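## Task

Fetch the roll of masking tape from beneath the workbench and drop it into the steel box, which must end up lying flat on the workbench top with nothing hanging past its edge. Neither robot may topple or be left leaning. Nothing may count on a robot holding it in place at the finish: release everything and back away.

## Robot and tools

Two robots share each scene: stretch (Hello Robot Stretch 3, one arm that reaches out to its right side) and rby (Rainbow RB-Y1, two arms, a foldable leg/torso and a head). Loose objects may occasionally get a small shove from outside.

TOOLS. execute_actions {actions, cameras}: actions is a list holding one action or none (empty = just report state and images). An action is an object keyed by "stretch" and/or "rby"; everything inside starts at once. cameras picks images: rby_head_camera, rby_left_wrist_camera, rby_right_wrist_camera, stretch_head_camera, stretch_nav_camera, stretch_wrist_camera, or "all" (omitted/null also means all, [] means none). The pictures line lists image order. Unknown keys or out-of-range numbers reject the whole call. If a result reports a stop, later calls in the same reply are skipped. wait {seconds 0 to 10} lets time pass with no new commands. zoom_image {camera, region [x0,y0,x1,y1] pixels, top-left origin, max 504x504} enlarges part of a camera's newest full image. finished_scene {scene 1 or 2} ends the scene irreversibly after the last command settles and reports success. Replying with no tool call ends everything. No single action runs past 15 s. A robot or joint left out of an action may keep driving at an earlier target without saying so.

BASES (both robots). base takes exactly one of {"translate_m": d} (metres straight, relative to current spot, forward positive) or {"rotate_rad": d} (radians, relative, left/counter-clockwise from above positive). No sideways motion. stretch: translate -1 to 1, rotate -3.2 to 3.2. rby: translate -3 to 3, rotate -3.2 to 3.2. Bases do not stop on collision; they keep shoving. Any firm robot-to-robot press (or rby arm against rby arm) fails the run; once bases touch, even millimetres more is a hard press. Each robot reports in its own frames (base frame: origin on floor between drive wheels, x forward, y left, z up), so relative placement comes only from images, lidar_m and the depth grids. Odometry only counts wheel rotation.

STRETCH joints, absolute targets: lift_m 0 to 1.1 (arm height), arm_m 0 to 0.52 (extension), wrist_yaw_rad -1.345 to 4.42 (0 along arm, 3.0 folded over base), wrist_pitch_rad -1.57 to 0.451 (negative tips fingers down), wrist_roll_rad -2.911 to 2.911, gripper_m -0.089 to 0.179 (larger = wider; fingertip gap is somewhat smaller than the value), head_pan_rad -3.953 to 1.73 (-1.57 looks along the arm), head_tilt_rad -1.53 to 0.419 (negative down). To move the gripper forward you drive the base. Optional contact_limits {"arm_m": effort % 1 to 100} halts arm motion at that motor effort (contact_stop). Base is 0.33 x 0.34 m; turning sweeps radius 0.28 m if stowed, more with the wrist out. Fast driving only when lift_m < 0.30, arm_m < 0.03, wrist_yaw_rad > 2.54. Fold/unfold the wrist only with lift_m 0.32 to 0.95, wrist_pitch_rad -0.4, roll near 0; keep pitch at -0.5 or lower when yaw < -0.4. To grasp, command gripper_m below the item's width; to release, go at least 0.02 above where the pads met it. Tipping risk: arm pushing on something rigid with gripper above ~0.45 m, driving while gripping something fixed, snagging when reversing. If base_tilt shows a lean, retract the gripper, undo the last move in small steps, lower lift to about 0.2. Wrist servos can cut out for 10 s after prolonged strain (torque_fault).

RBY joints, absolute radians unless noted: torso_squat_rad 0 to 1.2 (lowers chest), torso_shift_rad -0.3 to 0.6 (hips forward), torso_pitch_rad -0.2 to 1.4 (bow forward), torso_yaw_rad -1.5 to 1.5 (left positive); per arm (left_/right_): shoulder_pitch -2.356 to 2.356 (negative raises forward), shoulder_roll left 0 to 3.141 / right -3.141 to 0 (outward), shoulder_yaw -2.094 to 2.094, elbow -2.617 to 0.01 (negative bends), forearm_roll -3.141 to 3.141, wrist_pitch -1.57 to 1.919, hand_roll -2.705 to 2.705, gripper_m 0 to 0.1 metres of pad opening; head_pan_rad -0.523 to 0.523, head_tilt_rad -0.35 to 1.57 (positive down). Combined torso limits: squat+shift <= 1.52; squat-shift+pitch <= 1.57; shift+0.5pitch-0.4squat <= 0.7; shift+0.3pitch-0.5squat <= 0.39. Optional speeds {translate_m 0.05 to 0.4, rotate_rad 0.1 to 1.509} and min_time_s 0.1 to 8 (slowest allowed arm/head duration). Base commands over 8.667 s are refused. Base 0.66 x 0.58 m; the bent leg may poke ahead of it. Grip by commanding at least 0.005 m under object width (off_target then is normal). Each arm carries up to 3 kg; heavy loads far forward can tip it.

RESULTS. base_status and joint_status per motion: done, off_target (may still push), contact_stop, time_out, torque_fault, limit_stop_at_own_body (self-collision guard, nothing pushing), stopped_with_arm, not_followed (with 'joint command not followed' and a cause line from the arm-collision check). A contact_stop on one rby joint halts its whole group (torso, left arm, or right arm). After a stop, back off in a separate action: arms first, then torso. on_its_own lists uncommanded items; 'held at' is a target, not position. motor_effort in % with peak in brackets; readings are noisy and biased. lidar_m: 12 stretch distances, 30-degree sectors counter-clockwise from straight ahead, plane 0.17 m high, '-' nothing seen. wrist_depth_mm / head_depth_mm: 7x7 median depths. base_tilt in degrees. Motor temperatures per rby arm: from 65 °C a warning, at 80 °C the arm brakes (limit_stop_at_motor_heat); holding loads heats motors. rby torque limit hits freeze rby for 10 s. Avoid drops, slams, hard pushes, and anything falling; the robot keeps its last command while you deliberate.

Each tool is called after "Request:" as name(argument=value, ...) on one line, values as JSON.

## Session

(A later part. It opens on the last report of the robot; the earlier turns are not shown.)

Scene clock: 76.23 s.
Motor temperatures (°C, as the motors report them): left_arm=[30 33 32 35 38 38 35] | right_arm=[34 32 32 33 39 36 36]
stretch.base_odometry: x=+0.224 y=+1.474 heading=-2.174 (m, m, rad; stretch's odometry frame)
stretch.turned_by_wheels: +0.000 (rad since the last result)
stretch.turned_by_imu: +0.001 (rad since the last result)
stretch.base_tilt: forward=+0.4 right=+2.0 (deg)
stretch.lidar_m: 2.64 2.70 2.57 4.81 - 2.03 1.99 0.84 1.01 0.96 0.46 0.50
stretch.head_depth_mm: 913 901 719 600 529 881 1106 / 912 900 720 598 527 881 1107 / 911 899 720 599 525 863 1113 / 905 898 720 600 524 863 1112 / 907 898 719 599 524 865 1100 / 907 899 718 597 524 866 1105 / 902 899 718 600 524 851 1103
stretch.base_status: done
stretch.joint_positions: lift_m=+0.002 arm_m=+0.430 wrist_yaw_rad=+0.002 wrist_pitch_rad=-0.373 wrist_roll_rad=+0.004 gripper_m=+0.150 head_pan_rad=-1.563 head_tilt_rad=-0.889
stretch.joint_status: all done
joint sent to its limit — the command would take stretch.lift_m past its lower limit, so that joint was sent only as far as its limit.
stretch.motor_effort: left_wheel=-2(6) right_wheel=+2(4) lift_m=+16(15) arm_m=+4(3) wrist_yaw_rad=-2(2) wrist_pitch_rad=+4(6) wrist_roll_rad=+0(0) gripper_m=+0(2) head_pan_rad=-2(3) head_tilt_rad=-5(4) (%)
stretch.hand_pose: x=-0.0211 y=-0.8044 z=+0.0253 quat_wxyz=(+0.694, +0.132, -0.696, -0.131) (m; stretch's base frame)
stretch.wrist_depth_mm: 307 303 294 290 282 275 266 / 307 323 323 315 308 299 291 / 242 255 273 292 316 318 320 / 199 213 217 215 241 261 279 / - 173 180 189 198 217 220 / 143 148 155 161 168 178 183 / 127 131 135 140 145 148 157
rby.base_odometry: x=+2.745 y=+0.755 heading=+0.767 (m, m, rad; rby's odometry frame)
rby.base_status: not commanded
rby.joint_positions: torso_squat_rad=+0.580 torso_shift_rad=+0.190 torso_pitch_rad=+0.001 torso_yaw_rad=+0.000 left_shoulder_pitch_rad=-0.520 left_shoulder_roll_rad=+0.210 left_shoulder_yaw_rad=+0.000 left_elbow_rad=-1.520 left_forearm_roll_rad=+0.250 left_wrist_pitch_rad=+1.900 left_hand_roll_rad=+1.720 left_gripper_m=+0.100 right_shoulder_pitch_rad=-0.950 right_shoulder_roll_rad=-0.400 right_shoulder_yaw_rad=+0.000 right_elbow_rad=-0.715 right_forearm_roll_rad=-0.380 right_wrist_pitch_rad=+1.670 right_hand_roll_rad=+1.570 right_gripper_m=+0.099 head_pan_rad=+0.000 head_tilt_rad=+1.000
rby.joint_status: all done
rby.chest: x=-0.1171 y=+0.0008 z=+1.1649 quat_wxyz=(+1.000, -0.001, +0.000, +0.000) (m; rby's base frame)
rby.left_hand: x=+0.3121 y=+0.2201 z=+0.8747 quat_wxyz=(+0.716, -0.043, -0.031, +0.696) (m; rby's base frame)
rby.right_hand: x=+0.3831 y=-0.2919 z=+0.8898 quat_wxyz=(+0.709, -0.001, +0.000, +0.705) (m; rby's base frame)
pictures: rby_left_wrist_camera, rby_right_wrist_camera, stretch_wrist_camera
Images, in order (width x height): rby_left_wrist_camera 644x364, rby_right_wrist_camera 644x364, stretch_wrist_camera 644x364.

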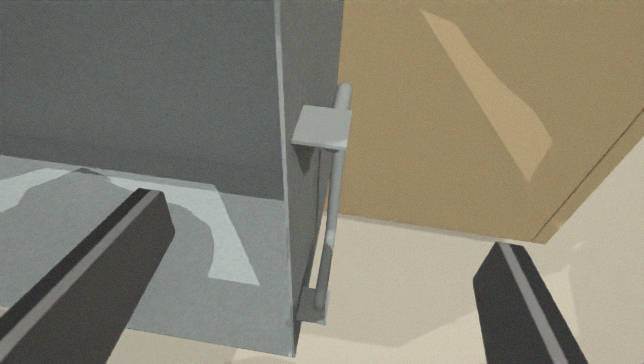

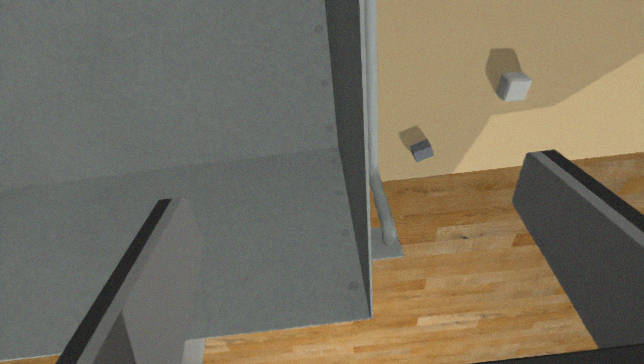

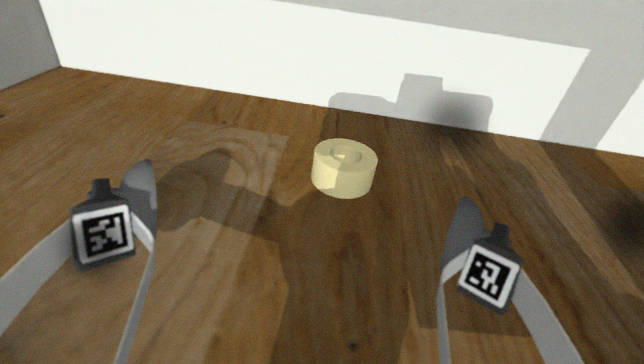

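Request:
execute_actions(actions=[{"stretch":{"base":{"translate_m":-0.012},"joints":{"arm_m":0.495,"gripper_m":0.09}},"rby":{"joints":{"torso_yaw_rad":0.15,"torso_shift_rad":0.225,"left_shoulder_roll_rad":0.075,"left_forearm_roll_rad":0.1,"left_hand_roll_rad":1.56,"right_shoulder_roll_rad":-0.59,"right_forearm_roll_rad":-0.55,"right_shoulder_pitch_rad":-0.88,"right_wrist_pitch_rad":1.6,"right_hand_roll_rad":1.55}}}], cameras=["stretch_wrist_camera","rby_left_wrist_camera","rby_right_wrist_camera"])

Scene clock: 85.27 s.
Motor temperatures (°C, as the motors report them): left_arm=[30 33 32 35 38 38 35] | right_arm=[34 32 32 33 39 36 36]
stretch.base_odometry: x=+0.230 y=+1.484 heading=-2.174 (m, m, rad; stretch's odometry frame)
stretch.turned_by_wheels: +0.000 (rad since the last result)
stretch.turned_by_imu: +0.001 (rad since the last result)
stretch.base_tilt: forward=+0.4 right=+1.9 (deg)
stretch.lidar_m: 2.66 2.69 2.58 4.83 - 2.02 1.98 0.83 1.01 0.99 0.46 0.50
stretch.head_depth_mm: 912 899 717 599 528 882 1102 / 908 900 720 599 524 883 1103 / 906 896 718 599 524 864 1117 / 912 901 720 600 523 863 1114 / 910 902 718 599 524 863 1105 / 907 898 717 597 524 862 1106 / 898 899 720 598 523 862 1106
stretch.base_status: done
stretch.joint_positions: lift_m=+0.002 arm_m=+0.495 wrist_yaw_rad=+0.002 wrist_pitch_rad=-0.374 wrist_roll_rad=+0.004 gripper_m=+0.090 head_pan_rad=-1.563 head_tilt_rad=-0.889
stretch.joint_status: all done
stretch.motor_effort: left_wheel=-3(6) right_wheel=+2(4) lift_m=+17(16) arm_m=+2(3) wrist_yaw_rad=-2(2) wrist_pitch_rad=+4(4) wrist_roll_rad=+0(0) gripper_m=-1(90) head_pan_rad=-3(3) head_tilt_rad=-5(4) (%)
stretch.hand_pose: x=-0.0211 y=-0.8694 z=+0.0253 quat_wxyz=(+0.694, +0.132, -0.696, -0.131) (m; stretch's base frame)
stretch.wrist_depth_mm: 245 239 233 227 222 216 211 / 270 264 256 249 241 236 230 / 240 254 270 269 266 259 250 / 198 208 221 230 247 260 268 / 167 176 181 164 205 209 221 / 147 146 154 159 161 176 181 / - 130 135 139 145 151 156
rby.base_odometry: x=+2.745 y=+0.755 heading=+0.767 (m, m, rad; rby's odometry frame)
rby.base_status: not commanded
rby.joint_positions: torso_squat_rad=+0.580 torso_shift_rad=+0.225 torso_pitch_rad=+0.001 torso_yaw_rad=+0.150 left_shoulder_pitch_rad=-0.520 left_shoulder_roll_rad=+0.075 left_shoulder_yaw_rad=+0.000 left_elbow_rad=-1.520 left_forearm_roll_rad=+0.100 left_wrist_pitch_rad=+1.900 left_hand_roll_rad=+1.560 left_gripper_m=+0.100 right_shoulder_pitch_rad=-0.881 right_shoulder_roll_rad=-0.590 right_shoulder_yaw_rad=+0.000 right_elbow_rad=-0.715 right_forearm_roll_rad=-0.550 right_wrist_pitch_rad=+1.600 right_hand_roll_rad=+1.550 right_gripper_m=+0.099 head_pan_rad=+0.000 head_tilt_rad=+1.000
rby.joint_status: all done
rby.chest: x=-0.0970 y=+0.0008 z=+1.1607 quat_wxyz=(+0.997, -0.001, +0.001, +0.075) (m; rby's base frame)
rby.left_hand: x=+0.2961 y=+0.2433 z=+0.8632 quat_wxyz=(+0.720, -0.032, -0.043, +0.692) (m; rby's base frame)
rby.right_hand: x=+0.4495 y=-0.2988 z=+0.8935 quat_wxyz=(+0.715, -0.006, -0.042, +0.698) (m; rby's base frame)
pictures: rby_left_wrist_camera, rby_right_wrist_camera, stretch_wrist_camera
Images, in order (width x height): rby_left_wrist_camera 644x364, rby_right_wrist_camera 644x364, stretch_wrist_camera 644x364.

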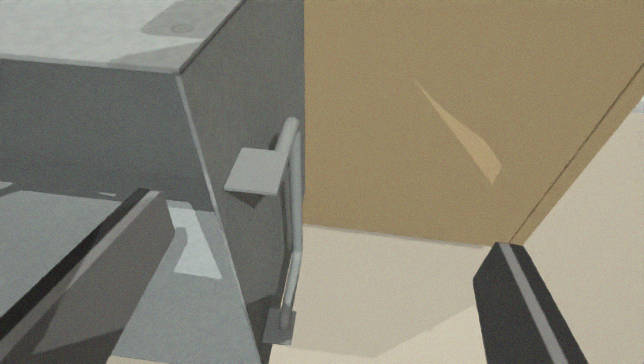

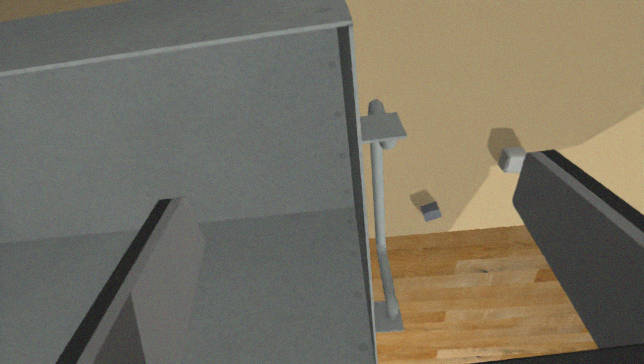

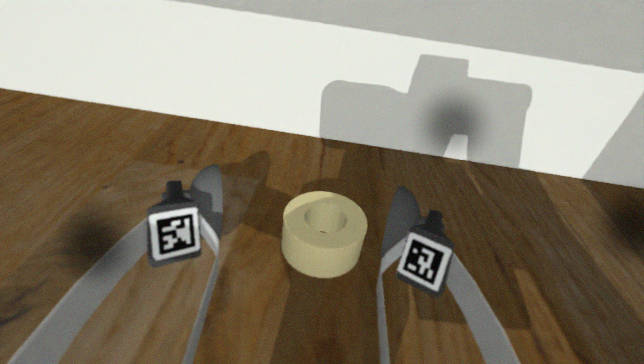

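Request:
execute_actions(actions=[{"stretch":{"joints":{"gripper_m":0.01}},"rby":{"joints":{"torso_yaw_rad":0.10,"left_shoulder_roll_rad":0.05,"left_hand_roll_rad":1.64,"right_shoulder_pitch_rad":-0.83,"right_wrist_pitch_rad":1.6,"right_hand_roll_rad":1.6,"right_forearm_roll_rad":-0.52}}}], cameras=[])

Request:
execute_actions(actions=[{"stretch":{"joints":{"lift_m":0.2,"arm_m":0.02,"wrist_pitch_rad":-0.2}},"rby":{"joints":{"torso_squat_rad":0.66,"torso_shift_rad":0.238}}}], cameras=["stretch_wrist_camera","rby_left_wrist_camera","rby_right_wrist_camera"])

Scene clock: 93.30 s.
Motor temperatures (°C, as the motors report them): left_arm=[30 33 32 35 38 38 35] | right_arm=[34 32 32 33 39 36 36]
stretch.base_odometry: x=+0.230 y=+1.484 heading=-2.174 (m, m, rad; stretch's odometry frame)
stretch.turned_by_wheels: +0.000 (rad since the last result)
stretch.turned_by_imu: +0.001 (rad since the last result)
stretch.base_tilt: forward=+0.4 right=+1.9 (deg)
stretch.lidar_m: 2.65 2.69 2.58 4.82 - 2.02 1.98 0.83 1.01 0.99 0.46 0.50
stretch.head_depth_mm: 912 899 718 600 527 881 1101 / 911 899 718 601 525 879 1102 / 908 902 719 600 524 864 1108 / 907 895 720 599 525 865 1114 / 905 897 720 598 524 864 1103 / 904 899 720 601 524 866 1106 / 902 899 719 598 523 860 1106
stretch.base_status: not commanded
stretch.joint_positions: lift_m=+0.002 arm_m=+0.495 wrist_yaw_rad=+0.002 wrist_pitch_rad=-0.374 wrist_roll_rad=+0.004 gripper_m=+0.011 head_pan_rad=-1.563 head_tilt_rad=-0.889
stretch.joint_status: all done
stretch.motor_effort: left_wheel=-2(3) right_wheel=+2(2) lift_m=+17(17) arm_m=+3(3) wrist_yaw_rad=-3(3) wrist_pitch_rad=+4(4) wrist_roll_rad=+0(1) gripper_m=-11(89) head_pan_rad=-3(3) head_tilt_rad=-4(4) (%)
stretch.hand_pose: x=-0.0211 y=-0.8694 z=+0.0253 quat_wxyz=(+0.694, +0.132, -0.696, -0.131) (m; stretch's base frame)
stretch.wrist_depth_mm: 245 240 233 228 222 216 210 / 270 263 256 251 242 236 229 / 241 256 269 270 265 259 249 / 199 206 222 233 245 258 266 / 167 175 - 160 202 208 219 / 144 147 154 159 165 175 183 / 129 131 134 139 143 151 156
rby.base_odometry: x=+2.745 y=+0.755 heading=+0.767 (m, m, rad; rby's odometry frame)
rby.base_status: not commanded
rby.joint_positions: torso_squat_rad=+0.580 torso_shift_rad=+0.225 torso_pitch_rad=+0.001 torso_yaw_rad=+0.100 left_shoulder_pitch_rad=-0.520 left_shoulder_roll_rad=+0.050 left_shoulder_yaw_rad=+0.000 left_elbow_rad=-1.520 left_forearm_roll_rad=+0.100 left_wrist_pitch_rad=+1.900 left_hand_roll_rad=+1.640 left_gripper_m=+0.100 right_shoulder_pitch_rad=-0.830 right_shoulder_roll_rad=-0.590 right_shoulder_yaw_rad=+0.000 right_elbow_rad=-0.715 right_forearm_roll_rad=-0.520 right_wrist_pitch_rad=+1.600 right_hand_roll_rad=+1.600 right_gripper_m=+0.099 head_pan_rad=+0.000 head_tilt_rad=+1.000
rby.joint_status: all done
rby.chest: x=-0.0971 y=+0.0007 z=+1.1607 quat_wxyz=(+0.999, -0.001, +0.001, +0.050) (m; rby's base frame)
rby.left_hand: x=+0.3069 y=+0.2100 z=+0.8624 quat_wxyz=(+0.713, -0.042, -0.032, +0.699) (m; rby's base frame)
rby.right_hand: x=+0.4144 y=-0.3431 z=+0.8704 quat_wxyz=(+0.723, -0.003, -0.012, +0.691) (m; rby's base frame)
pictures: none
No camera images: the call's "cameras" was empty. Leave "cameras" out to get every camera's image.

Scene clock: 97.97 s.
Motor temperatures (°C, as the motors report them): left_arm=[30 33 32 35 38 38 35] | right_arm=[34 32 32 33 39 36 36]
stretch.base_odometry: x=+0.230 y=+1.484 heading=-2.174 (m, m, rad; stretch's odometry frame)
stretch.turned_by_wheels: +0.000 (rad since the last result)
stretch.turned_by_imu: +0.005 (rad since the last result)
stretch.base_tilt: forward=+0.5 right=+1.8 (deg)
stretch.lidar_m: 2.66 2.69 2.58 4.80 2.67 2.01 1.98 0.83 1.01 0.99 0.46 0.51
stretch.head_depth_mm: 910 897 718 599 528 880 1106 / 910 898 717 599 527 880 1109 / 909 901 717 599 525 878 1124 / 910 898 720 598 524 863 1104 / 909 896 718 599 524 862 1099 / 905 894 716 599 523 863 1104 / 904 897 717 598 523 863 1102
stretch.base_status: not commanded
stretch.joint_positions: lift_m=+0.174 arm_m=+0.020 wrist_yaw_rad=+0.001 wrist_pitch_rad=-0.221 wrist_roll_rad=+0.004 gripper_m=+0.011 head_pan_rad=-1.564 head_tilt_rad=-0.891
stretch.joint_status: lift_m contact_stop (moved +0.172 of +0.198); the others done
stretch.on_its_own: lift_m is slack since a contact_stop, until your next command for it (your +0.200 is given up)
stretch.motor_effort: left_wheel=-2(7) right_wheel=+0(8) lift_m=+23(50) arm_m=-3(10) wrist_yaw_rad=-2(3) wrist_pitch_rad=+7(9) wrist_roll_rad=+0(0) gripper_m=-12(11) head_pan_rad=-2(2) head_tilt_rad=-3(4) (%)
stretch.hand_pose: x=-0.0212 y=-0.4100 z=+0.2333 quat_wxyz=(+0.702, +0.079, -0.704, -0.078) (m; stretch's base frame)
stretch.wrist_depth_mm: 364 509 667 660 647 636 620 / 378 532 716 706 690 689 661 / 380 549 768 770 747 721 712 / 390 570 699 743 761 768 762 / 402 492 - 160 590 629 656 / 379 401 419 427 454 489 515 / 340 347 355 370 383 410 421
rby.base_odometry: x=+2.745 y=+0.755 heading=+0.767 (m, m, rad; rby's odometry frame)
rby.base_status: not commanded
rby.joint_positions: torso_squat_rad=+0.660 torso_shift_rad=+0.238 torso_pitch_rad=+0.001 torso_yaw_rad=+0.100 left_shoulder_pitch_rad=-0.520 left_shoulder_roll_rad=+0.050 left_shoulder_yaw_rad=+0.000 left_elbow_rad=-1.520 left_forearm_roll_rad=+0.100 left_wrist_pitch_rad=+1.900 left_hand_roll_rad=+1.640 left_gripper_m=+0.100 right_shoulder_pitch_rad=-0.830 right_shoulder_roll_rad=-0.590 right_shoulder_yaw_rad=+0.000 right_elbow_rad=-0.715 right_forearm_roll_rad=-0.520 right_wrist_pitch_rad=+1.600 right_hand_roll_rad=+1.600 right_gripper_m=+0.099 head_pan_rad=+0.000 head_tilt_rad=+1.000
rby.joint_status: all done
rby.chest: x=-0.0974 y=+0.0007 z=+1.1273 quat_wxyz=(+0.999, -0.001, +0.000, +0.050) (m; rby's base frame)
rby.left_hand: x=+0.3067 y=+0.2100 z=+0.8291 quat_wxyz=(+0.713, -0.042, -0.032, +0.699) (m; rby's base frame)
rby.right_hand: x=+0.4141 y=-0.3431 z=+0.8371 quat_wxyz=(+0.723, -0.003, -0.012, +0.691) (m; rby's base frame)
pictures: rby_left_wrist_camera, rby_right_wrist_camera, stretch_wrist_camera
Images, in order (width x height): rby_left_wrist_camera 644x364, rby_right_wrist_camera 644x364, stretch_wrist_camera 644x364.

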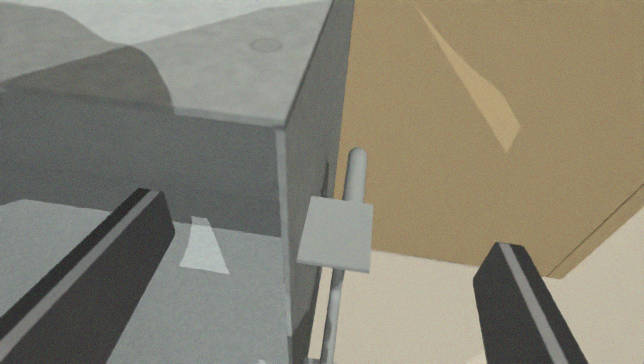

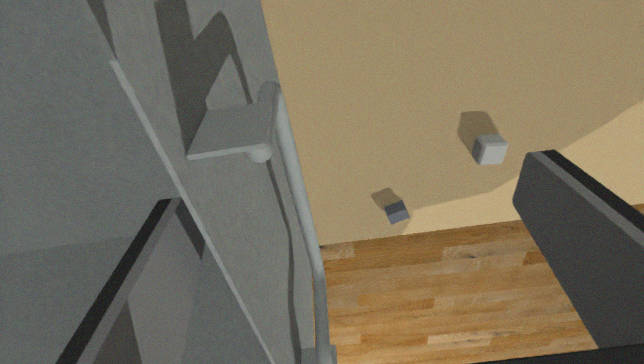

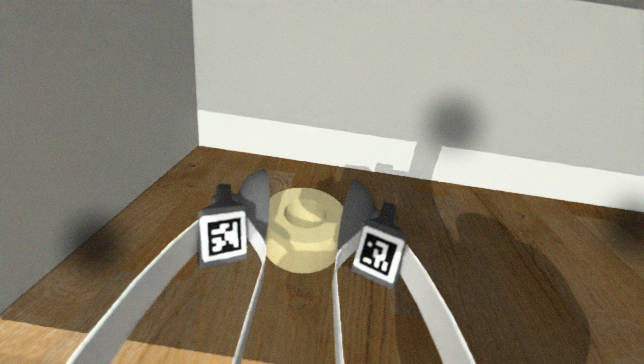

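Request:
execute_actions(actions=[{"stretch":{"base":{"translate_m":-0.35},"joints":{"lift_m":0.175,"arm_m":0.03}},"rby":{"joints":{"right_shoulder_roll_rad":-0.55,"torso_squat_rad":0.723,"torso_shift_rad":0.278}}}], cameras=["rby_left_wrist_camera","rby_right_wrist_camera"])

Request:
execute_actions(actions=[{"stretch":{"joints":{"wrist_yaw_rad":1.9,"wrist_pitch_rad":-0.1}},"rby":{"joints":{"left_gripper_m":0,"right_gripper_m":0}}}], cameras=["rby_left_wrist_camera","rby_right_wrist_camera"])

Scene clock: 109.03 s.
Motor temperatures (°C, as the motors report them): left_arm=[30 33 32 35 38 38 35] | right_arm=[34 32 32 33 39 36 36]
stretch.base_odometry: x=+0.429 y=+1.772 heading=-2.174 (m, m, rad; stretch's odometry frame)
stretch.turned_by_wheels: +0.000 (rad since the last result)
stretch.turned_by_imu: +0.003 (rad since the last result)
stretch.base_tilt: forward=+0.4 right=+1.8 (deg)
stretch.lidar_m: 3.01 2.81 2.84 4.87 2.19 1.66 1.64 0.51 0.71 0.96 0.89 0.74
stretch.head_depth_mm: 890 893 715 599 513 863 1102 / 888 897 718 599 513 865 1107 / 888 897 717 599 513 846 1113 / 887 897 718 599 513 850 1108 / 888 899 716 599 513 848 1105 / 886 897 718 599 511 847 1101 / 886 893 717 598 513 831 1099
stretch.base_status: done
stretch.joint_positions: lift_m=+0.175 arm_m=+0.030 wrist_yaw_rad=+0.001 wrist_pitch_rad=-0.221 wrist_roll_rad=+0.004 gripper_m=+0.011 head_pan_rad=-1.564 head_tilt_rad=-0.891
stretch.joint_status: all done
stretch.motor_effort: left_wheel=-1(5) right_wheel=+1(2) lift_m=+29(30) arm_m=+3(5) wrist_yaw_rad=-2(1) wrist_pitch_rad=+7(7) wrist_roll_rad=+0(0) gripper_m=-11(10) head_pan_rad=-2(2) head_tilt_rad=-4(4) (%)
stretch.hand_pose: x=-0.0212 y=-0.4193 z=+0.2336 quat_wxyz=(+0.702, +0.079, -0.704, -0.078) (m; stretch's base frame)
stretch.wrist_depth_mm: 685 657 632 630 617 604 589 / 726 708 683 676 663 644 585 / 731 750 740 722 714 690 590 / 590 619 707 728 748 744 581 / 466 494 - 160 597 625 568 / 391 405 422 432 459 495 496 / 336 347 356 371 386 407 425
rby.base_odometry: x=+2.745 y=+0.755 heading=+0.767 (m, m, rad; rby's odometry frame)
rby.base_status: not commanded
rby.joint_positions: torso_squat_rad=+0.723 torso_shift_rad=+0.278 torso_pitch_rad=+0.001 torso_yaw_rad=+0.100 left_shoulder_pitch_rad=-0.520 left_shoulder_roll_rad=+0.050 left_shoulder_yaw_rad=+0.000 left_elbow_rad=-1.520 left_forearm_roll_rad=+0.100 left_wrist_pitch_rad=+1.900 left_hand_roll_rad=+1.640 left_gripper_m=+0.100 right_shoulder_pitch_rad=-0.830 right_shoulder_roll_rad=-0.550 right_shoulder_yaw_rad=+0.000 right_elbow_rad=-0.715 right_forearm_roll_rad=-0.520 right_wrist_pitch_rad=+1.600 right_hand_roll_rad=+1.600 right_gripper_m=+0.099 head_pan_rad=+0.000 head_tilt_rad=+1.000
rby.joint_status: all done
rby.chest: x=-0.0837 y=+0.0007 z=+1.0947 quat_wxyz=(+0.999, -0.001, +0.000, +0.050) (m; rby's base frame)
rby.left_hand: x=+0.3204 y=+0.2100 z=+0.7964 quat_wxyz=(+0.713, -0.042, -0.032, +0.699) (m; rby's base frame)
rby.right_hand: x=+0.4262 y=-0.3199 z=+0.7952 quat_wxyz=(+0.713, +0.010, -0.017, +0.701) (m; rby's base frame)
pictures: rby_left_wrist_camera, rby_right_wrist_camera
Images, in order (width x height): rby_left_wrist_camera 644x364, rby_right_wrist_camera 644x364.

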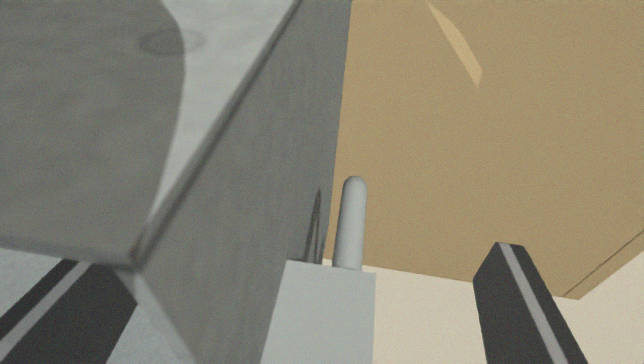

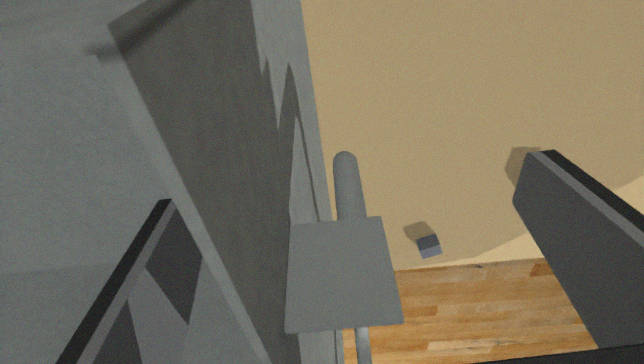

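Scene clock: 111.00 s.
Motor temperatures (°C, as the motors report them): left_arm=[30 33 32 35 38 38 35] | right_arm=[34 33 32 33 40 36 36]
stretch.base_odometry: x=+0.429 y=+1.772 heading=-2.174 (m, m, rad; stretch's odometry frame)
stretch.turned_by_wheels: +0.000 (rad since the last result)
stretch.turned_by_imu: +0.000 (rad since the last result)
stretch.base_tilt: forward=+0.4 right=+1.9 (deg)
stretch.lidar_m: 3.01 2.82 2.84 4.84 2.20 1.66 1.64 0.51 0.72 0.96 0.89 0.74
stretch.head_depth_mm: 892 900 717 598 514 866 1103 / 890 896 718 600 514 868 1101 / 892 895 719 598 513 846 1119 / 884 895 717 598 513 843 - / 887 898 716 598 513 848 1107 / 885 900 716 598 513 849 1093 / 880 896 716 598 513 833 1099
stretch.base_status: not commanded
stretch.joint_positions: lift_m=+0.175 arm_m=+0.030 wrist_yaw_rad=+1.897 wrist_pitch_rad=-0.127 wrist_roll_rad=+0.004 gripper_m=+0.011 head_pan_rad=-1.564 head_tilt_rad=-0.891
stretch.joint_status: all done
stretch.motor_effort: left_wheel=-1(1) right_wheel=+1(1) lift_m=+29(29) arm_m=+4(3) wrist_yaw_rad=+4(4) wrist_pitch_rad=+8(7) wrist_roll_rad=+0(0) gripper_m=-12(11) head_pan_rad=-3(3) head_tilt_rad=-4(4) (%)
stretch.hand_pose: x=+0.2166 y=-0.0942 z=+0.2571 quat_wxyz=(+0.447, +0.600, -0.376, +0.546) (m; stretch's base frame)
stretch.wrist_depth_mm: - - - - - - 534 / - - - - - - 473 / - - - - - - 473 / 715 775 889 936 - 916 489 / 544 582 - 160 718 681 513 / 442 458 479 491 521 541 537 / 371 385 401 410 430 437 469
rby.base_odometry: x=+2.745 y=+0.755 heading=+0.768 (m, m, rad; rby's odometry frame)
rby.base_status: not commanded
rby.joint_positions: torso_squat_rad=+0.723 torso_shift_rad=+0.278 torso_pitch_rad=+0.001 torso_yaw_rad=+0.100 left_shoulder_pitch_rad=-0.520 left_shoulder_roll_rad=+0.048 left_shoulder_yaw_rad=-0.001 left_elbow_rad=-1.520 left_forearm_roll_rad=+0.101 left_wrist_pitch_rad=+1.900 left_hand_roll_rad=+1.640 left_gripper_m=+0.021 right_shoulder_pitch_rad=-0.831 right_shoulder_roll_rad=-0.546 right_shoulder_yaw_rad=+0.000 right_elbow_rad=-0.716 right_forearm_roll_rad=-0.521 right_wrist_pitch_rad=+1.600 right_hand_roll_rad=+1.600 right_gripper_m=+0.020 head_pan_rad=+0.000 head_tilt_rad=+1.000
rby.joint_status: left_gripper_m off_target (ended at +0.021, target +0.000); right_gripper_m off_target (ended at +0.020, target +0.000)
rby.chest: x=-0.0837 y=+0.0009 z=+1.0947 quat_wxyz=(+0.999, -0.001, +0.000, +0.050) (m; rby's base frame)
rby.left_hand: x=+0.3203 y=+0.2089 z=+0.7963 quat_wxyz=(+0.714, -0.043, -0.031, +0.698) (m; rby's base frame)
rby.right_hand: x=+0.4267 y=-0.3169 z=+0.7952 quat_wxyz=(+0.712, +0.012, -0.018, +0.702) (m; rby's base frame)
pictures: rby_left_wrist_camera, rby_right_wrist_camera
Images, in order (width x height): rby_left_wrist_camera 644x364, rby_right_wrist_camera 644x364.

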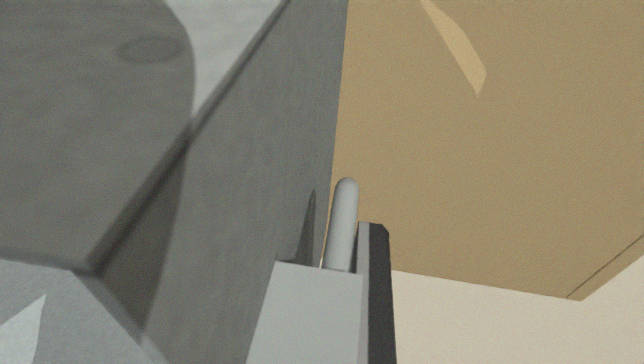

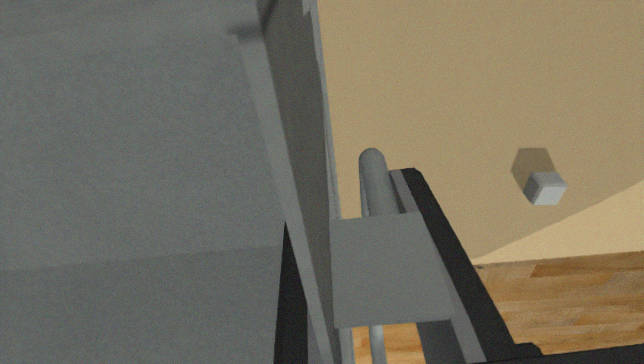

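Request:
execute_actions(actions=[{"stretch":{"base":{"translate_m":-0.72},"joints":{"arm_m":0}},"rby":{"joints":{"torso_squat_rad":0.5}}}], cameras=["rby_head_camera"])

Request:
execute_actions(actions=[{"stretch":{"joints":{"lift_m":1.1,"wrist_pitch_rad":0,"head_pan_rad":-0.1,"head_tilt_rad":-0.45}},"rby":{"base":{"translate_m":-1.8},"speeds":{"translate_m":0.3},"joints":{"torso_squat_rad":0.0,"torso_shift_rad":0.05}}}], cameras=[])

Request:
execute_actions(actions=[{"stretch":{"joints":{"wrist_yaw_rad":0.6}},"rby":{"base":{"rotate_rad":-1.57},"speeds":{"rotate_rad":0.5},"joints":{"torso_pitch_rad":-0.2,"head_tilt_rad":0.7,"head_pan_rad":-0.1}}}], cameras=["rby_head_camera"])

Scene clock: 127.07 s.
Motor temperatures (°C, as the motors report them): left_arm=[30 33 32 35 38 38 35] | right_arm=[35 33 32 33 40 36 36]
stretch.base_odometry: x=+0.838 y=+2.365 heading=-2.175 (m, m, rad; stretch's odometry frame)
stretch.turned_by_wheels: +0.000 (rad since the last result)
stretch.turned_by_imu: +0.005 (rad since the last result)
stretch.base_tilt: forward=+0.4 right=+2.0 (deg)
stretch.lidar_m: 1.41 3.38 5.01 2.88 1.21 0.95 0.93 0.99 1.00 0.70 0.33 0.34
stretch.head_depth_mm: 844 983 1173 1458 1420 1245 1107 / 845 984 1167 1448 1413 1245 1106 / 842 981 1169 1450 1416 1249 1143 / 845 977 1171 1452 1429 1234 1142 / 841 977 1167 1444 1420 1236 1099 / 842 937 1105 1139 1016 972 1071 / 840 897 726 644 935 707 1066
stretch.base_status: done
stretch.joint_positions: lift_m=+0.175 arm_m=+0.003 wrist_yaw_rad=+1.897 wrist_pitch_rad=-0.126 wrist_roll_rad=+0.004 gripper_m=+0.011 head_pan_rad=-1.564 head_tilt_rad=-0.891
stretch.joint_status: all done
joint sent to its limit — the command would take stretch.arm_m past its lower limit, so that joint was sent only as far as its limit.
stretch.motor_effort: left_wheel=-2(5) right_wheel=+1(2) lift_m=+29(29) arm_m=-4(6) wrist_yaw_rad=+3(4) wrist_pitch_rad=+8(8) wrist_roll_rad=+0(0) gripper_m=-12(11) head_pan_rad=-2(3) head_tilt_rad=-4(4) (%)
stretch.hand_pose: x=+0.2166 y=-0.0670 z=+0.2572 quat_wxyz=(+0.447, +0.600, -0.376, +0.546) (m; stretch's base frame)
stretch.wrist_depth_mm: - - - - - - 486 / - - - - - - - / - - - - - - - / 707 767 860 945 - - - / 542 580 - 160 724 724 815 / 438 457 479 495 524 532 601 / 375 382 400 412 429 429 455
rby.base_odometry: x=+2.745 y=+0.755 heading=+0.767 (m, m, rad; rby's odometry frame)
rby.base_status: not commanded
rby.joint_positions: torso_squat_rad=+0.500 torso_shift_rad=+0.279 torso_pitch_rad=+0.003 torso_yaw_rad=+0.100 left_shoulder_pitch_rad=-0.519 left_shoulder_roll_rad=+0.047 left_shoulder_yaw_rad=-0.001 left_elbow_rad=-1.519 left_forearm_roll_rad=+0.101 left_wrist_pitch_rad=+1.900 left_hand_roll_rad=+1.640 left_gripper_m=+0.021 right_shoulder_pitch_rad=-0.828 right_shoulder_roll_rad=-0.546 right_shoulder_yaw_rad=+0.000 right_elbow_rad=-0.714 right_forearm_roll_rad=-0.521 right_wrist_pitch_rad=+1.600 right_hand_roll_rad=+1.600 right_gripper_m=+0.020 head_pan_rad=+0.000 head_tilt_rad=+1.000
rby.joint_status: all done
rby.chest: x=-0.0581 y=+0.0008 z=+1.1806 quat_wxyz=(+0.999, -0.001, +0.001, +0.050) (m; rby's base frame)
rby.left_hand: x=+0.3446 y=+0.2084 z=+0.8806 quat_wxyz=(+0.714, -0.041, -0.030, +0.698) (m; rby's base frame)
rby.right_hand: x=+0.4497 y=-0.3176 z=+0.8779 quat_wxyz=(+0.712, +0.014, -0.015, +0.702) (m; rby's base frame)
pictures: rby_head_camera
Images, in order (width x height): rby_head_camera 896x504.

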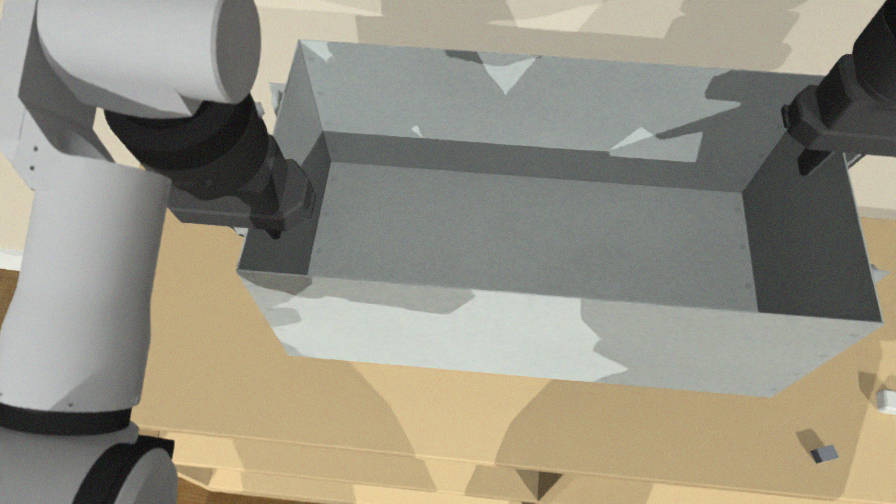

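Scene clock: 136.30 s.
Motor temperatures (°C, as the motors report them): left_arm=[30 33 32 35 39 38 35] | right_arm=[35 33 32 33 40 36 36]
stretch.base_odometry: x=+0.838 y=+2.365 heading=-2.175 (m, m, rad; stretch's odometry frame)
stretch.turned_by_wheels: +0.000 (rad since the last result)
stretch.turned_by_imu: +0.002 (rad since the last result)
stretch.base_tilt: forward=+0.3 right=+1.9 (deg)
stretch.lidar_m: 1.41 3.70 2.17 2.88 1.22 0.96 0.93 0.99 1.00 0.70 0.33 0.34
stretch.head_depth_mm: 2032 2117 1803 1213 766 616 817 / 2663 2796 1835 1305 742 1006 960 / 3162 3415 1860 1246 - 1578 1312 / 3120 3345 3534 3105 1944 1629 1321 / 3099 3326 3562 2988 2114 1634 1333 / 3005 3286 3554 2984 2122 1642 1345 / 3041 3243 3519 3062 2147 1663 1345
stretch.base_status: not commanded
stretch.joint_positions: lift_m=+1.100 arm_m=+0.003 wrist_yaw_rad=+1.897 wrist_pitch_rad=-0.026 wrist_roll_rad=+0.004 gripper_m=+0.011 head_pan_rad=-0.107 head_tilt_rad=-0.458
stretch.joint_status: all done
stretch.motor_effort: left_wheel=-2(1) right_wheel=+1(1) lift_m=+29(32) arm_m=-3(3) wrist_yaw_rad=+3(3) wrist_pitch_rad=+8(8) wrist_roll_rad=+0(0) gripper_m=-12(12) head_pan_rad=+3(36) head_tilt_rad=+2(21) (%)
stretch.hand_pose: x=+0.2207 y=-0.0656 z=+1.2077 quat_wxyz=(+0.419, +0.581, -0.405, +0.568) (m; stretch's base frame)
stretch.wrist_depth_mm: - - - - - - - / - - - - - - - / - - - - - - - / - - - - - - - / - - - 160 - - - / - - - - - 883 967 / - - - - - 679 715
rby.base_odometry: x=+1.449 y=-0.493 heading=+0.766 (m, m, rad; rby's odometry frame)
rby.base_status: done
rby.joint_positions: torso_squat_rad=+0.000 torso_shift_rad=+0.050 torso_pitch_rad=+0.002 torso_yaw_rad=+0.100 left_shoulder_pitch_rad=-0.519 left_shoulder_roll_rad=+0.047 left_shoulder_yaw_rad=-0.001 left_elbow_rad=-1.519 left_forearm_roll_rad=+0.101 left_wrist_pitch_rad=+1.900 left_hand_roll_rad=+1.640 left_gripper_m=+0.021 right_shoulder_pitch_rad=-0.828 right_shoulder_roll_rad=-0.546 right_shoulder_yaw_rad=+0.001 right_elbow_rad=-0.714 right_forearm_roll_rad=-0.521 right_wrist_pitch_rad=+1.600 right_hand_roll_rad=+1.600 right_gripper_m=+0.020 head_pan_rad=+0.000 head_tilt_rad=+1.000
rby.joint_status: all done
rby.chest: x=-0.1919 y=+0.0008 z=+1.2890 quat_wxyz=(+0.999, -0.001, +0.001, +0.050) (m; rby's base frame)
rby.left_hand: x=+0.2108 y=+0.2084 z=+0.9892 quat_wxyz=(+0.714, -0.041, -0.030, +0.698) (m; rby's base frame)
rby.right_hand: x=+0.3159 y=-0.3176 z=+0.9864 quat_wxyz=(+0.712, +0.014, -0.015, +0.702) (m; rby's base frame)
pictures: none
No camera images: the call's "cameras" was empty. Leave "cameras" out to get every camera's image.

Scene clock: 140.80 s.
Motor temperatures (°C, as the motors report them): left_arm=[30 33 32 35 39 38 35] | right_arm=[35 33 32 33 40 36 36]
stretch.base_odometry: x=+0.838 y=+2.365 heading=-2.175 (m, m, rad; stretch's odometry frame)
stretch.turned_by_wheels: +0.000 (rad since the last result)
stretch.turned_by_imu: +0.001 (rad since the last result)
stretch.base_tilt: forward=+0.4 right=+1.9 (deg)
stretch.lidar_m: 1.41 3.72 2.36 2.89 1.22 0.95 0.93 0.99 1.00 0.70 0.32 0.34
stretch.head_depth_mm: 2039 2110 1806 1081 767 594 555 / 2631 2738 1830 1088 798 1024 961 / 3167 3328 1864 1241 1476 1552 1330 / 3061 3350 3519 2640 2103 1614 1334 / 3064 3313 3529 2991 2140 1643 1333 / 3047 3303 3519 3032 2145 1638 1337 / 2991 3201 3525 3061 2143 1666 1341
stretch.base_status: not commanded
stretch.joint_positions: lift_m=+1.100 arm_m=+0.003 wrist_yaw_rad=+0.603 wrist_pitch_rad=-0.026 wrist_roll_rad=+0.004 gripper_m=+0.011 head_pan_rad=-0.107 head_tilt_rad=-0.458
stretch.joint_status: all done
stretch.motor_effort: left_wheel=-2(1) right_wheel=+1(1) lift_m=+29(29) arm_m=-3(4) wrist_yaw_rad=-4(5) wrist_pitch_rad=+8(8) wrist_roll_rad=+0(0) gripper_m=-11(11) head_pan_rad=+3(3) head_tilt_rad=+3(2) (%)
stretch.hand_pose: x=+0.1235 y=-0.3580 z=+1.2077 quat_wxyz=(+0.677, +0.219, -0.673, +0.201) (m; stretch's base frame)
stretch.wrist_depth_mm: - - - 897 758 641 562 / - - - 937 775 656 571 / - - - 984 793 675 581 / - - - 950 799 699 591 / 861 947 - 159 803 693 604 / 666 696 723 745 782 711 611 / 550 566 594 615 721 725 627
rby.base_odometry: x=+1.449 y=-0.493 heading=-0.804 (m, m, rad; rby's odometry frame)
rby.base_status: done
rby.joint_positions: torso_squat_rad=+0.000 torso_shift_rad=+0.051 torso_pitch_rad=-0.198 torso_yaw_rad=+0.100 left_shoulder_pitch_rad=-0.518 left_shoulder_roll_rad=+0.047 left_shoulder_yaw_rad=-0.001 left_elbow_rad=-1.519 left_forearm_roll_rad=+0.101 left_wrist_pitch_rad=+1.900 left_hand_roll_rad=+1.640 left_gripper_m=+0.021 right_shoulder_pitch_rad=-0.827 right_shoulder_roll_rad=-0.546 right_shoulder_yaw_rad=+0.001 right_elbow_rad=-0.714 right_forearm_roll_rad=-0.521 right_wrist_pitch_rad=+1.601 right_hand_roll_rad=+1.600 right_gripper_m=+0.020 head_pan_rad=-0.100 head_tilt_rad=+0.700
rby.joint_status: all done
rby.chest: x=-0.2534 y=+0.0008 z=+1.2830 quat_wxyz=(+0.994, -0.006, -0.098, +0.050) (m; rby's base frame)
rby.left_hand: x=+0.2008 y=+0.2084 z=+1.0690 quat_wxyz=(+0.707, -0.111, -0.101, +0.691) (m; rby's base frame)
rby.right_hand: x=+0.3042 y=-0.3177 z=+1.0868 quat_wxyz=(+0.707, -0.056, -0.086, +0.699) (m; rby's base frame)
pictures: rby_head_camera
Images, in order (width x height): rby_head_camera 896x504.

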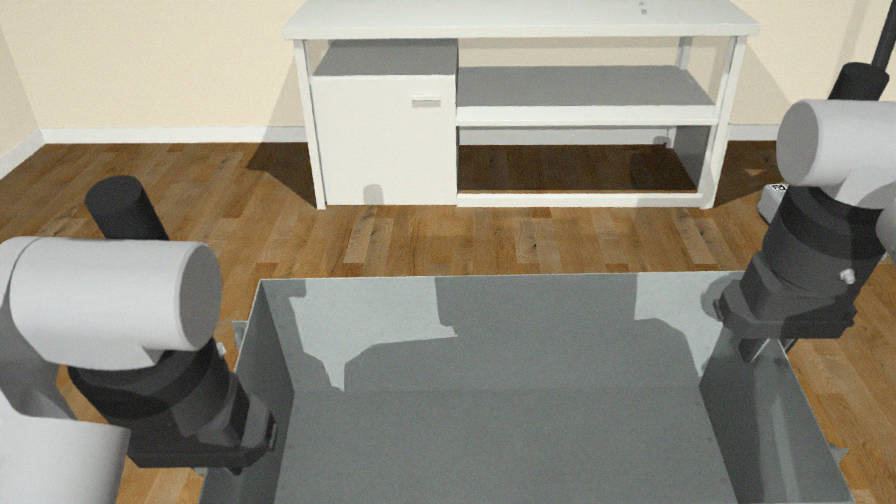

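Request:
execute_actions(actions=[{"rby":{"base":{"translate_m":2.0},"speeds":{"translate_m":0.3}}}], cameras=["stretch_head_camera","stretch_nav_camera"])

Scene clock: 151.83 s.
Motor temperatures (°C, as the motors report them): left_arm=[30 33 32 35 39 38 35] | right_arm=[35 33 32 33 40 36 36]
stretch.base_odometry: x=+0.838 y=+2.365 heading=-2.175 (m, m, rad; stretch's odometry frame)
stretch.turned_by_wheels: +0.000 (rad since the last result)
stretch.turned_by_imu: +0.003 (rad since the last result)
stretch.base_tilt: forward=+0.4 right=+1.9 (deg)
stretch.lidar_m: 1.16 1.27 4.98 2.87 1.22 0.95 0.94 0.99 1.00 0.70 0.32 0.34
stretch.head_depth_mm: 2035 2085 1810 1073 765 594 555 / 2647 2774 1832 1087 795 1025 962 / 3120 3382 1867 1240 1471 1549 1310 / 3057 988 1102 2528 2087 1620 1322 / 3084 983 1101 2854 2110 1541 1323 / 3038 1457 3581 3013 1809 1498 1326 / 3025 968 3415 1414 1544 1513 1349
stretch.base_status: not commanded
stretch.joint_positions: lift_m=+1.100 arm_m=+0.003 wrist_yaw_rad=+0.603 wrist_pitch_rad=-0.026 wrist_roll_rad=+0.004 gripper_m=+0.011 head_pan_rad=-0.107 head_tilt_rad=-0.458
stretch.joint_status: not commanded
stretch.motor_effort: left_wheel=-2(2) right_wheel=+1(1) lift_m=+29(29) arm_m=-3(3) wrist_yaw_rad=-4(4) wrist_pitch_rad=+8(8) wrist_roll_rad=+0(0) gripper_m=-12(11) head_pan_rad=+3(3) head_tilt_rad=+3(2) (%)
stretch.hand_pose: x=+0.1235 y=-0.3580 z=+1.2077 quat_wxyz=(+0.677, +0.219, -0.673, +0.201) (m; stretch's base frame)
stretch.wrist_depth_mm: - - - 913 758 646 558 / - - - 939 769 656 573 / - - - 949 788 671 577 / - - - 953 817 688 579 / 858 922 - 160 810 697 593 / 672 684 726 751 779 720 607 / 553 564 592 626 706 718 629
rby.base_odometry: x=+2.836 y=-1.934 heading=-0.804 (m, m, rad; rby's odometry frame)
rby.base_status: done
rby.joint_positions: torso_squat_rad=+0.000 torso_shift_rad=+0.051 torso_pitch_rad=-0.197 torso_yaw_rad=+0.100 left_shoulder_pitch_rad=-0.519 left_shoulder_roll_rad=+0.047 left_shoulder_yaw_rad=-0.001 left_elbow_rad=-1.519 left_forearm_roll_rad=+0.101 left_wrist_pitch_rad=+1.900 left_hand_roll_rad=+1.640 left_gripper_m=+0.021 right_shoulder_pitch_rad=-0.827 right_shoulder_roll_rad=-0.546 right_shoulder_yaw_rad=+0.001 right_elbow_rad=-0.713 right_forearm_roll_rad=-0.521 right_wrist_pitch_rad=+1.601 right_hand_roll_rad=+1.600 right_gripper_m=+0.020 head_pan_rad=-0.100 head_tilt_rad=+0.700
rby.joint_status: not commanded
rby.chest: x=-0.2532 y=+0.0008 z=+1.2830 quat_wxyz=(+0.994, -0.006, -0.098, +0.050) (m; rby's base frame)
rby.left_hand: x=+0.2009 y=+0.2083 z=+1.0689 quat_wxyz=(+0.707, -0.111, -0.100, +0.691) (m; rby's base frame)
rby.right_hand: x=+0.3042 y=-0.3178 z=+1.0865 quat_wxyz=(+0.707, -0.056, -0.086, +0.699) (m; rby's base frame)
pictures: stretch_head_camera (sideways: a quarter turn clockwise sets it upright), stretch_nav_camera (sideways: a quarter turn counterclockwise sets it upright)
Images, in order (width x height): stretch_head_camera 896x504, stretch_nav_camera 672x504.

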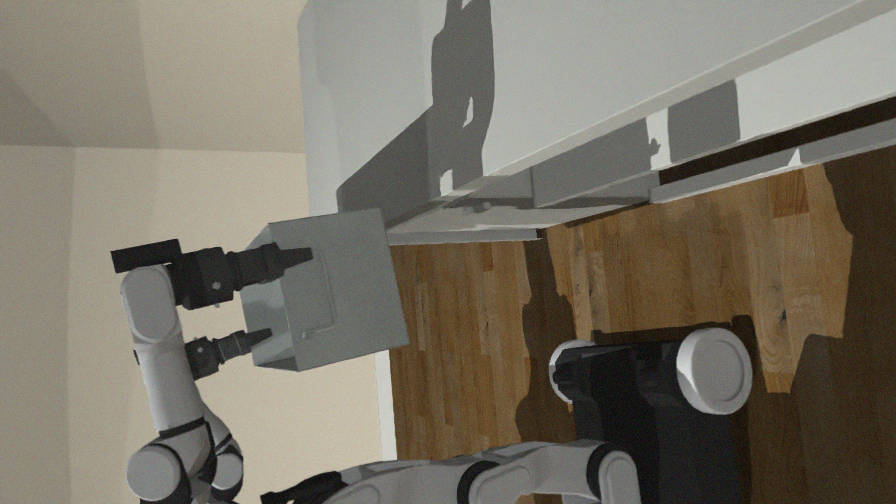

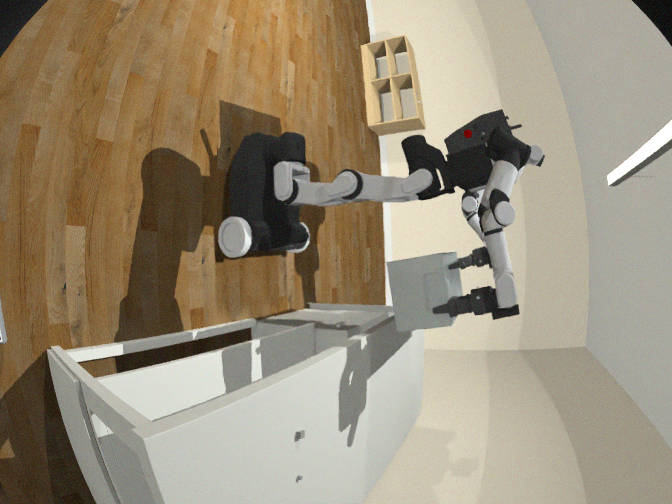

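Request:
execute_actions(actions=[{"rby":{"base":{"translate_m":0.22},"speeds":{"translate_m":0.1},"joints":{"torso_shift_rad":0.2}}}], cameras=[])

Request:
execute_actions(actions=[{"rby":{"joints":{"torso_pitch_rad":-0.09}}}], cameras=["stretch_head_camera"])

Scene clock: 159.70 s.
Motor temperatures (°C, as the motors report them): left_arm=[30 33 32 35 39 38 35] | right_arm=[35 34 32 33 40 36 36]
stretch.base_odometry: x=+0.838 y=+2.365 heading=-2.175 (m, m, rad; stretch's odometry frame)
stretch.turned_by_wheels: +0.000 (rad since the last result)
stretch.turned_by_imu: +0.001 (rad since the last result)
stretch.base_tilt: forward=+0.4 right=+1.9 (deg)
stretch.lidar_m: 1.16 1.31 5.00 2.88 1.21 0.96 0.93 0.99 1.00 0.70 0.33 0.34
stretch.head_depth_mm: 2009 1959 1504 1081 768 594 554 / 2651 1017 1147 1083 798 1022 962 / 3119 1558 1263 1186 1475 1564 1319 / 3132 1028 3567 2652 2058 1532 1327 / 3131 1191 3480 2698 1768 1532 1338 / 1130 1148 1297 2565 1582 1545 1343 / 2951 1139 3458 3054 1590 1548 1344
stretch.base_status: not commanded
stretch.joint_positions: lift_m=+1.100 arm_m=+0.003 wrist_yaw_rad=+0.603 wrist_pitch_rad=-0.026 wrist_roll_rad=+0.004 gripper_m=+0.011 head_pan_rad=-0.107 head_tilt_rad=-0.458
stretch.joint_status: not commanded
stretch.motor_effort: left_wheel=-1(1) right_wheel=+1(1) lift_m=+29(29) arm_m=-3(3) wrist_yaw_rad=-4(4) wrist_pitch_rad=+8(8) wrist_roll_rad=+0(0) gripper_m=-11(12) head_pan_rad=+3(2) head_tilt_rad=+3(2) (%)
stretch.hand_pose: x=+0.1235 y=-0.3580 z=+1.2077 quat_wxyz=(+0.677, +0.219, -0.673, +0.201) (m; stretch's base frame)
stretch.wrist_depth_mm: - - - 908 760 645 559 / - - - 929 777 655 563 / 922 - - 958 774 675 580 / 944 - - 932 813 694 592 / 851 933 - 160 784 698 597 / 657 682 729 750 778 716 620 / 546 565 589 616 719 739 615
rby.base_odometry: x=+2.989 y=-2.092 heading=-0.804 (m, m, rad; rby's odometry frame)
rby.base_status: done
rby.joint_positions: torso_squat_rad=+0.000 torso_shift_rad=+0.201 torso_pitch_rad=-0.197 torso_yaw_rad=+0.100 left_shoulder_pitch_rad=-0.518 left_shoulder_roll_rad=+0.047 left_shoulder_yaw_rad=-0.001 left_elbow_rad=-1.519 left_forearm_roll_rad=+0.101 left_wrist_pitch_rad=+1.900 left_hand_roll_rad=+1.640 left_gripper_m=+0.021 right_shoulder_pitch_rad=-0.827 right_shoulder_roll_rad=-0.546 right_shoulder_yaw_rad=+0.001 right_elbow_rad=-0.713 right_forearm_roll_rad=-0.521 right_wrist_pitch_rad=+1.601 right_hand_roll_rad=+1.600 right_gripper_m=+0.020 head_pan_rad=-0.100 head_tilt_rad=+0.700
rby.joint_status: all done
rby.chest: x=-0.1489 y=+0.0007 z=+1.2699 quat_wxyz=(+0.994, -0.006, -0.098, +0.050) (m; rby's base frame)
rby.left_hand: x=+0.3051 y=+0.2083 z=+1.0556 quat_wxyz=(+0.707, -0.111, -0.100, +0.691) (m; rby's base frame)
rby.right_hand: x=+0.4084 y=-0.3178 z=+1.0732 quat_wxyz=(+0.707, -0.055, -0.085, +0.699) (m; rby's base frame)
pictures: none
No camera images: the call's "cameras" was empty. Leave "cameras" out to get every camera's image.

Scene clock: 160.83 s.
Motor temperatures (°C, as the motors report them): left_arm=[30 33 32 35 39 38 35] | right_arm=[35 34 32 33 40 36 36]
stretch.base_odometry: x=+0.838 y=+2.365 heading=-2.175 (m, m, rad; stretch's odometry frame)
stretch.turned_by_wheels: +0.000 (rad since the last result)
stretch.turned_by_imu: +0.000 (rad since the last result)
stretch.base_tilt: forward=+0.4 right=+1.9 (deg)
stretch.lidar_m: 1.16 1.32 4.99 2.89 1.21 0.95 0.93 0.99 1.00 0.70 0.33 0.34
stretch.head_depth_mm: 2030 1914 1503 1079 765 596 555 / 2621 2415 1169 1090 797 1017 962 / 3166 1504 1364 1184 1470 1553 1315 / 3112 1033 3562 2659 2072 1522 1327 / 3061 1169 3438 2682 1779 1527 1340 / 1108 1156 1323 2576 1588 1527 1342 / 2948 1167 3475 2988 1601 1538 1340
stretch.base_status: not commanded
stretch.joint_positions: lift_m=+1.100 arm_m=+0.003 wrist_yaw_rad=+0.603 wrist_pitch_rad=-0.026 wrist_roll_rad=+0.004 gripper_m=+0.011 head_pan_rad=-0.107 head_tilt_rad=-0.458
stretch.joint_status: not commanded
stretch.motor_effort: left_wheel=-1(1) right_wheel=+1(1) lift_m=+29(29) arm_m=-3(3) wrist_yaw_rad=-4(4) wrist_pitch_rad=+8(8) wrist_roll_rad=+0(0) gripper_m=-12(11) head_pan_rad=+2(3) head_tilt_rad=+3(2) (%)
stretch.hand_pose: x=+0.1235 y=-0.3580 z=+1.2077 quat_wxyz=(+0.677, +0.219, -0.673, +0.201) (m; stretch's base frame)
stretch.wrist_depth_mm: - - - 906 760 646 564 / - - - 954 776 660 570 / - - - 940 792 666 586 / 953 - - 950 820 686 596 / 858 943 - 160 817 696 607 / 664 680 735 773 788 716 604 / 546 568 584 613 721 720 618
rby.base_odometry: x=+2.989 y=-2.092 heading=-0.804 (m, m, rad; rby's odometry frame)
rby.base_status: not commanded
rby.joint_positions: torso_squat_rad=+0.000 torso_shift_rad=+0.201 torso_pitch_rad=-0.088 torso_yaw_rad=+0.100 left_shoulder_pitch_rad=-0.519 left_shoulder_roll_rad=+0.047 left_shoulder_yaw_rad=-0.001 left_elbow_rad=-1.519 left_forearm_roll_rad=+0.101 left_wrist_pitch_rad=+1.900 left_hand_roll_rad=+1.640 left_gripper_m=+0.021 right_shoulder_pitch_rad=-0.827 right_shoulder_roll_rad=-0.546 right_shoulder_yaw_rad=+0.001 right_elbow_rad=-0.713 right_forearm_roll_rad=-0.521 right_wrist_pitch_rad=+1.600 right_hand_roll_rad=+1.600 right_gripper_m=+0.020 head_pan_rad=-0.100 head_tilt_rad=+0.700
rby.joint_status: all done
rby.chest: x=-0.1157 y=+0.0008 z=+1.2747 quat_wxyz=(+0.998, -0.003, -0.044, +0.050) (m; rby's base frame)
rby.left_hand: x=+0.3125 y=+0.2083 z=+1.0124 quat_wxyz=(+0.712, -0.073, -0.062, +0.696) (m; rby's base frame)
rby.right_hand: x=+0.4170 y=-0.3178 z=+1.0186 quat_wxyz=(+0.711, -0.017, -0.047, +0.701) (m; rby's base frame)
pictures: stretch_head_camera (sideways: a quarter turn clockwise sets it upright)
Images, in order (width x height): stretch_head_camera 896x504.

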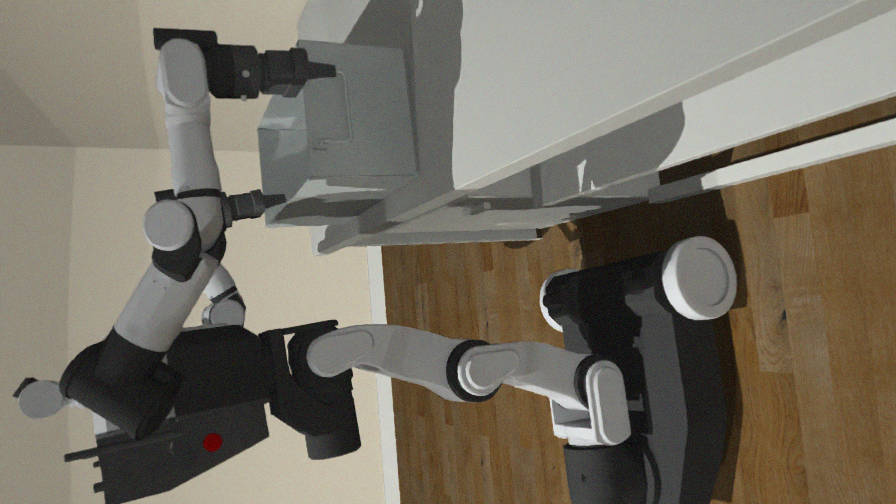

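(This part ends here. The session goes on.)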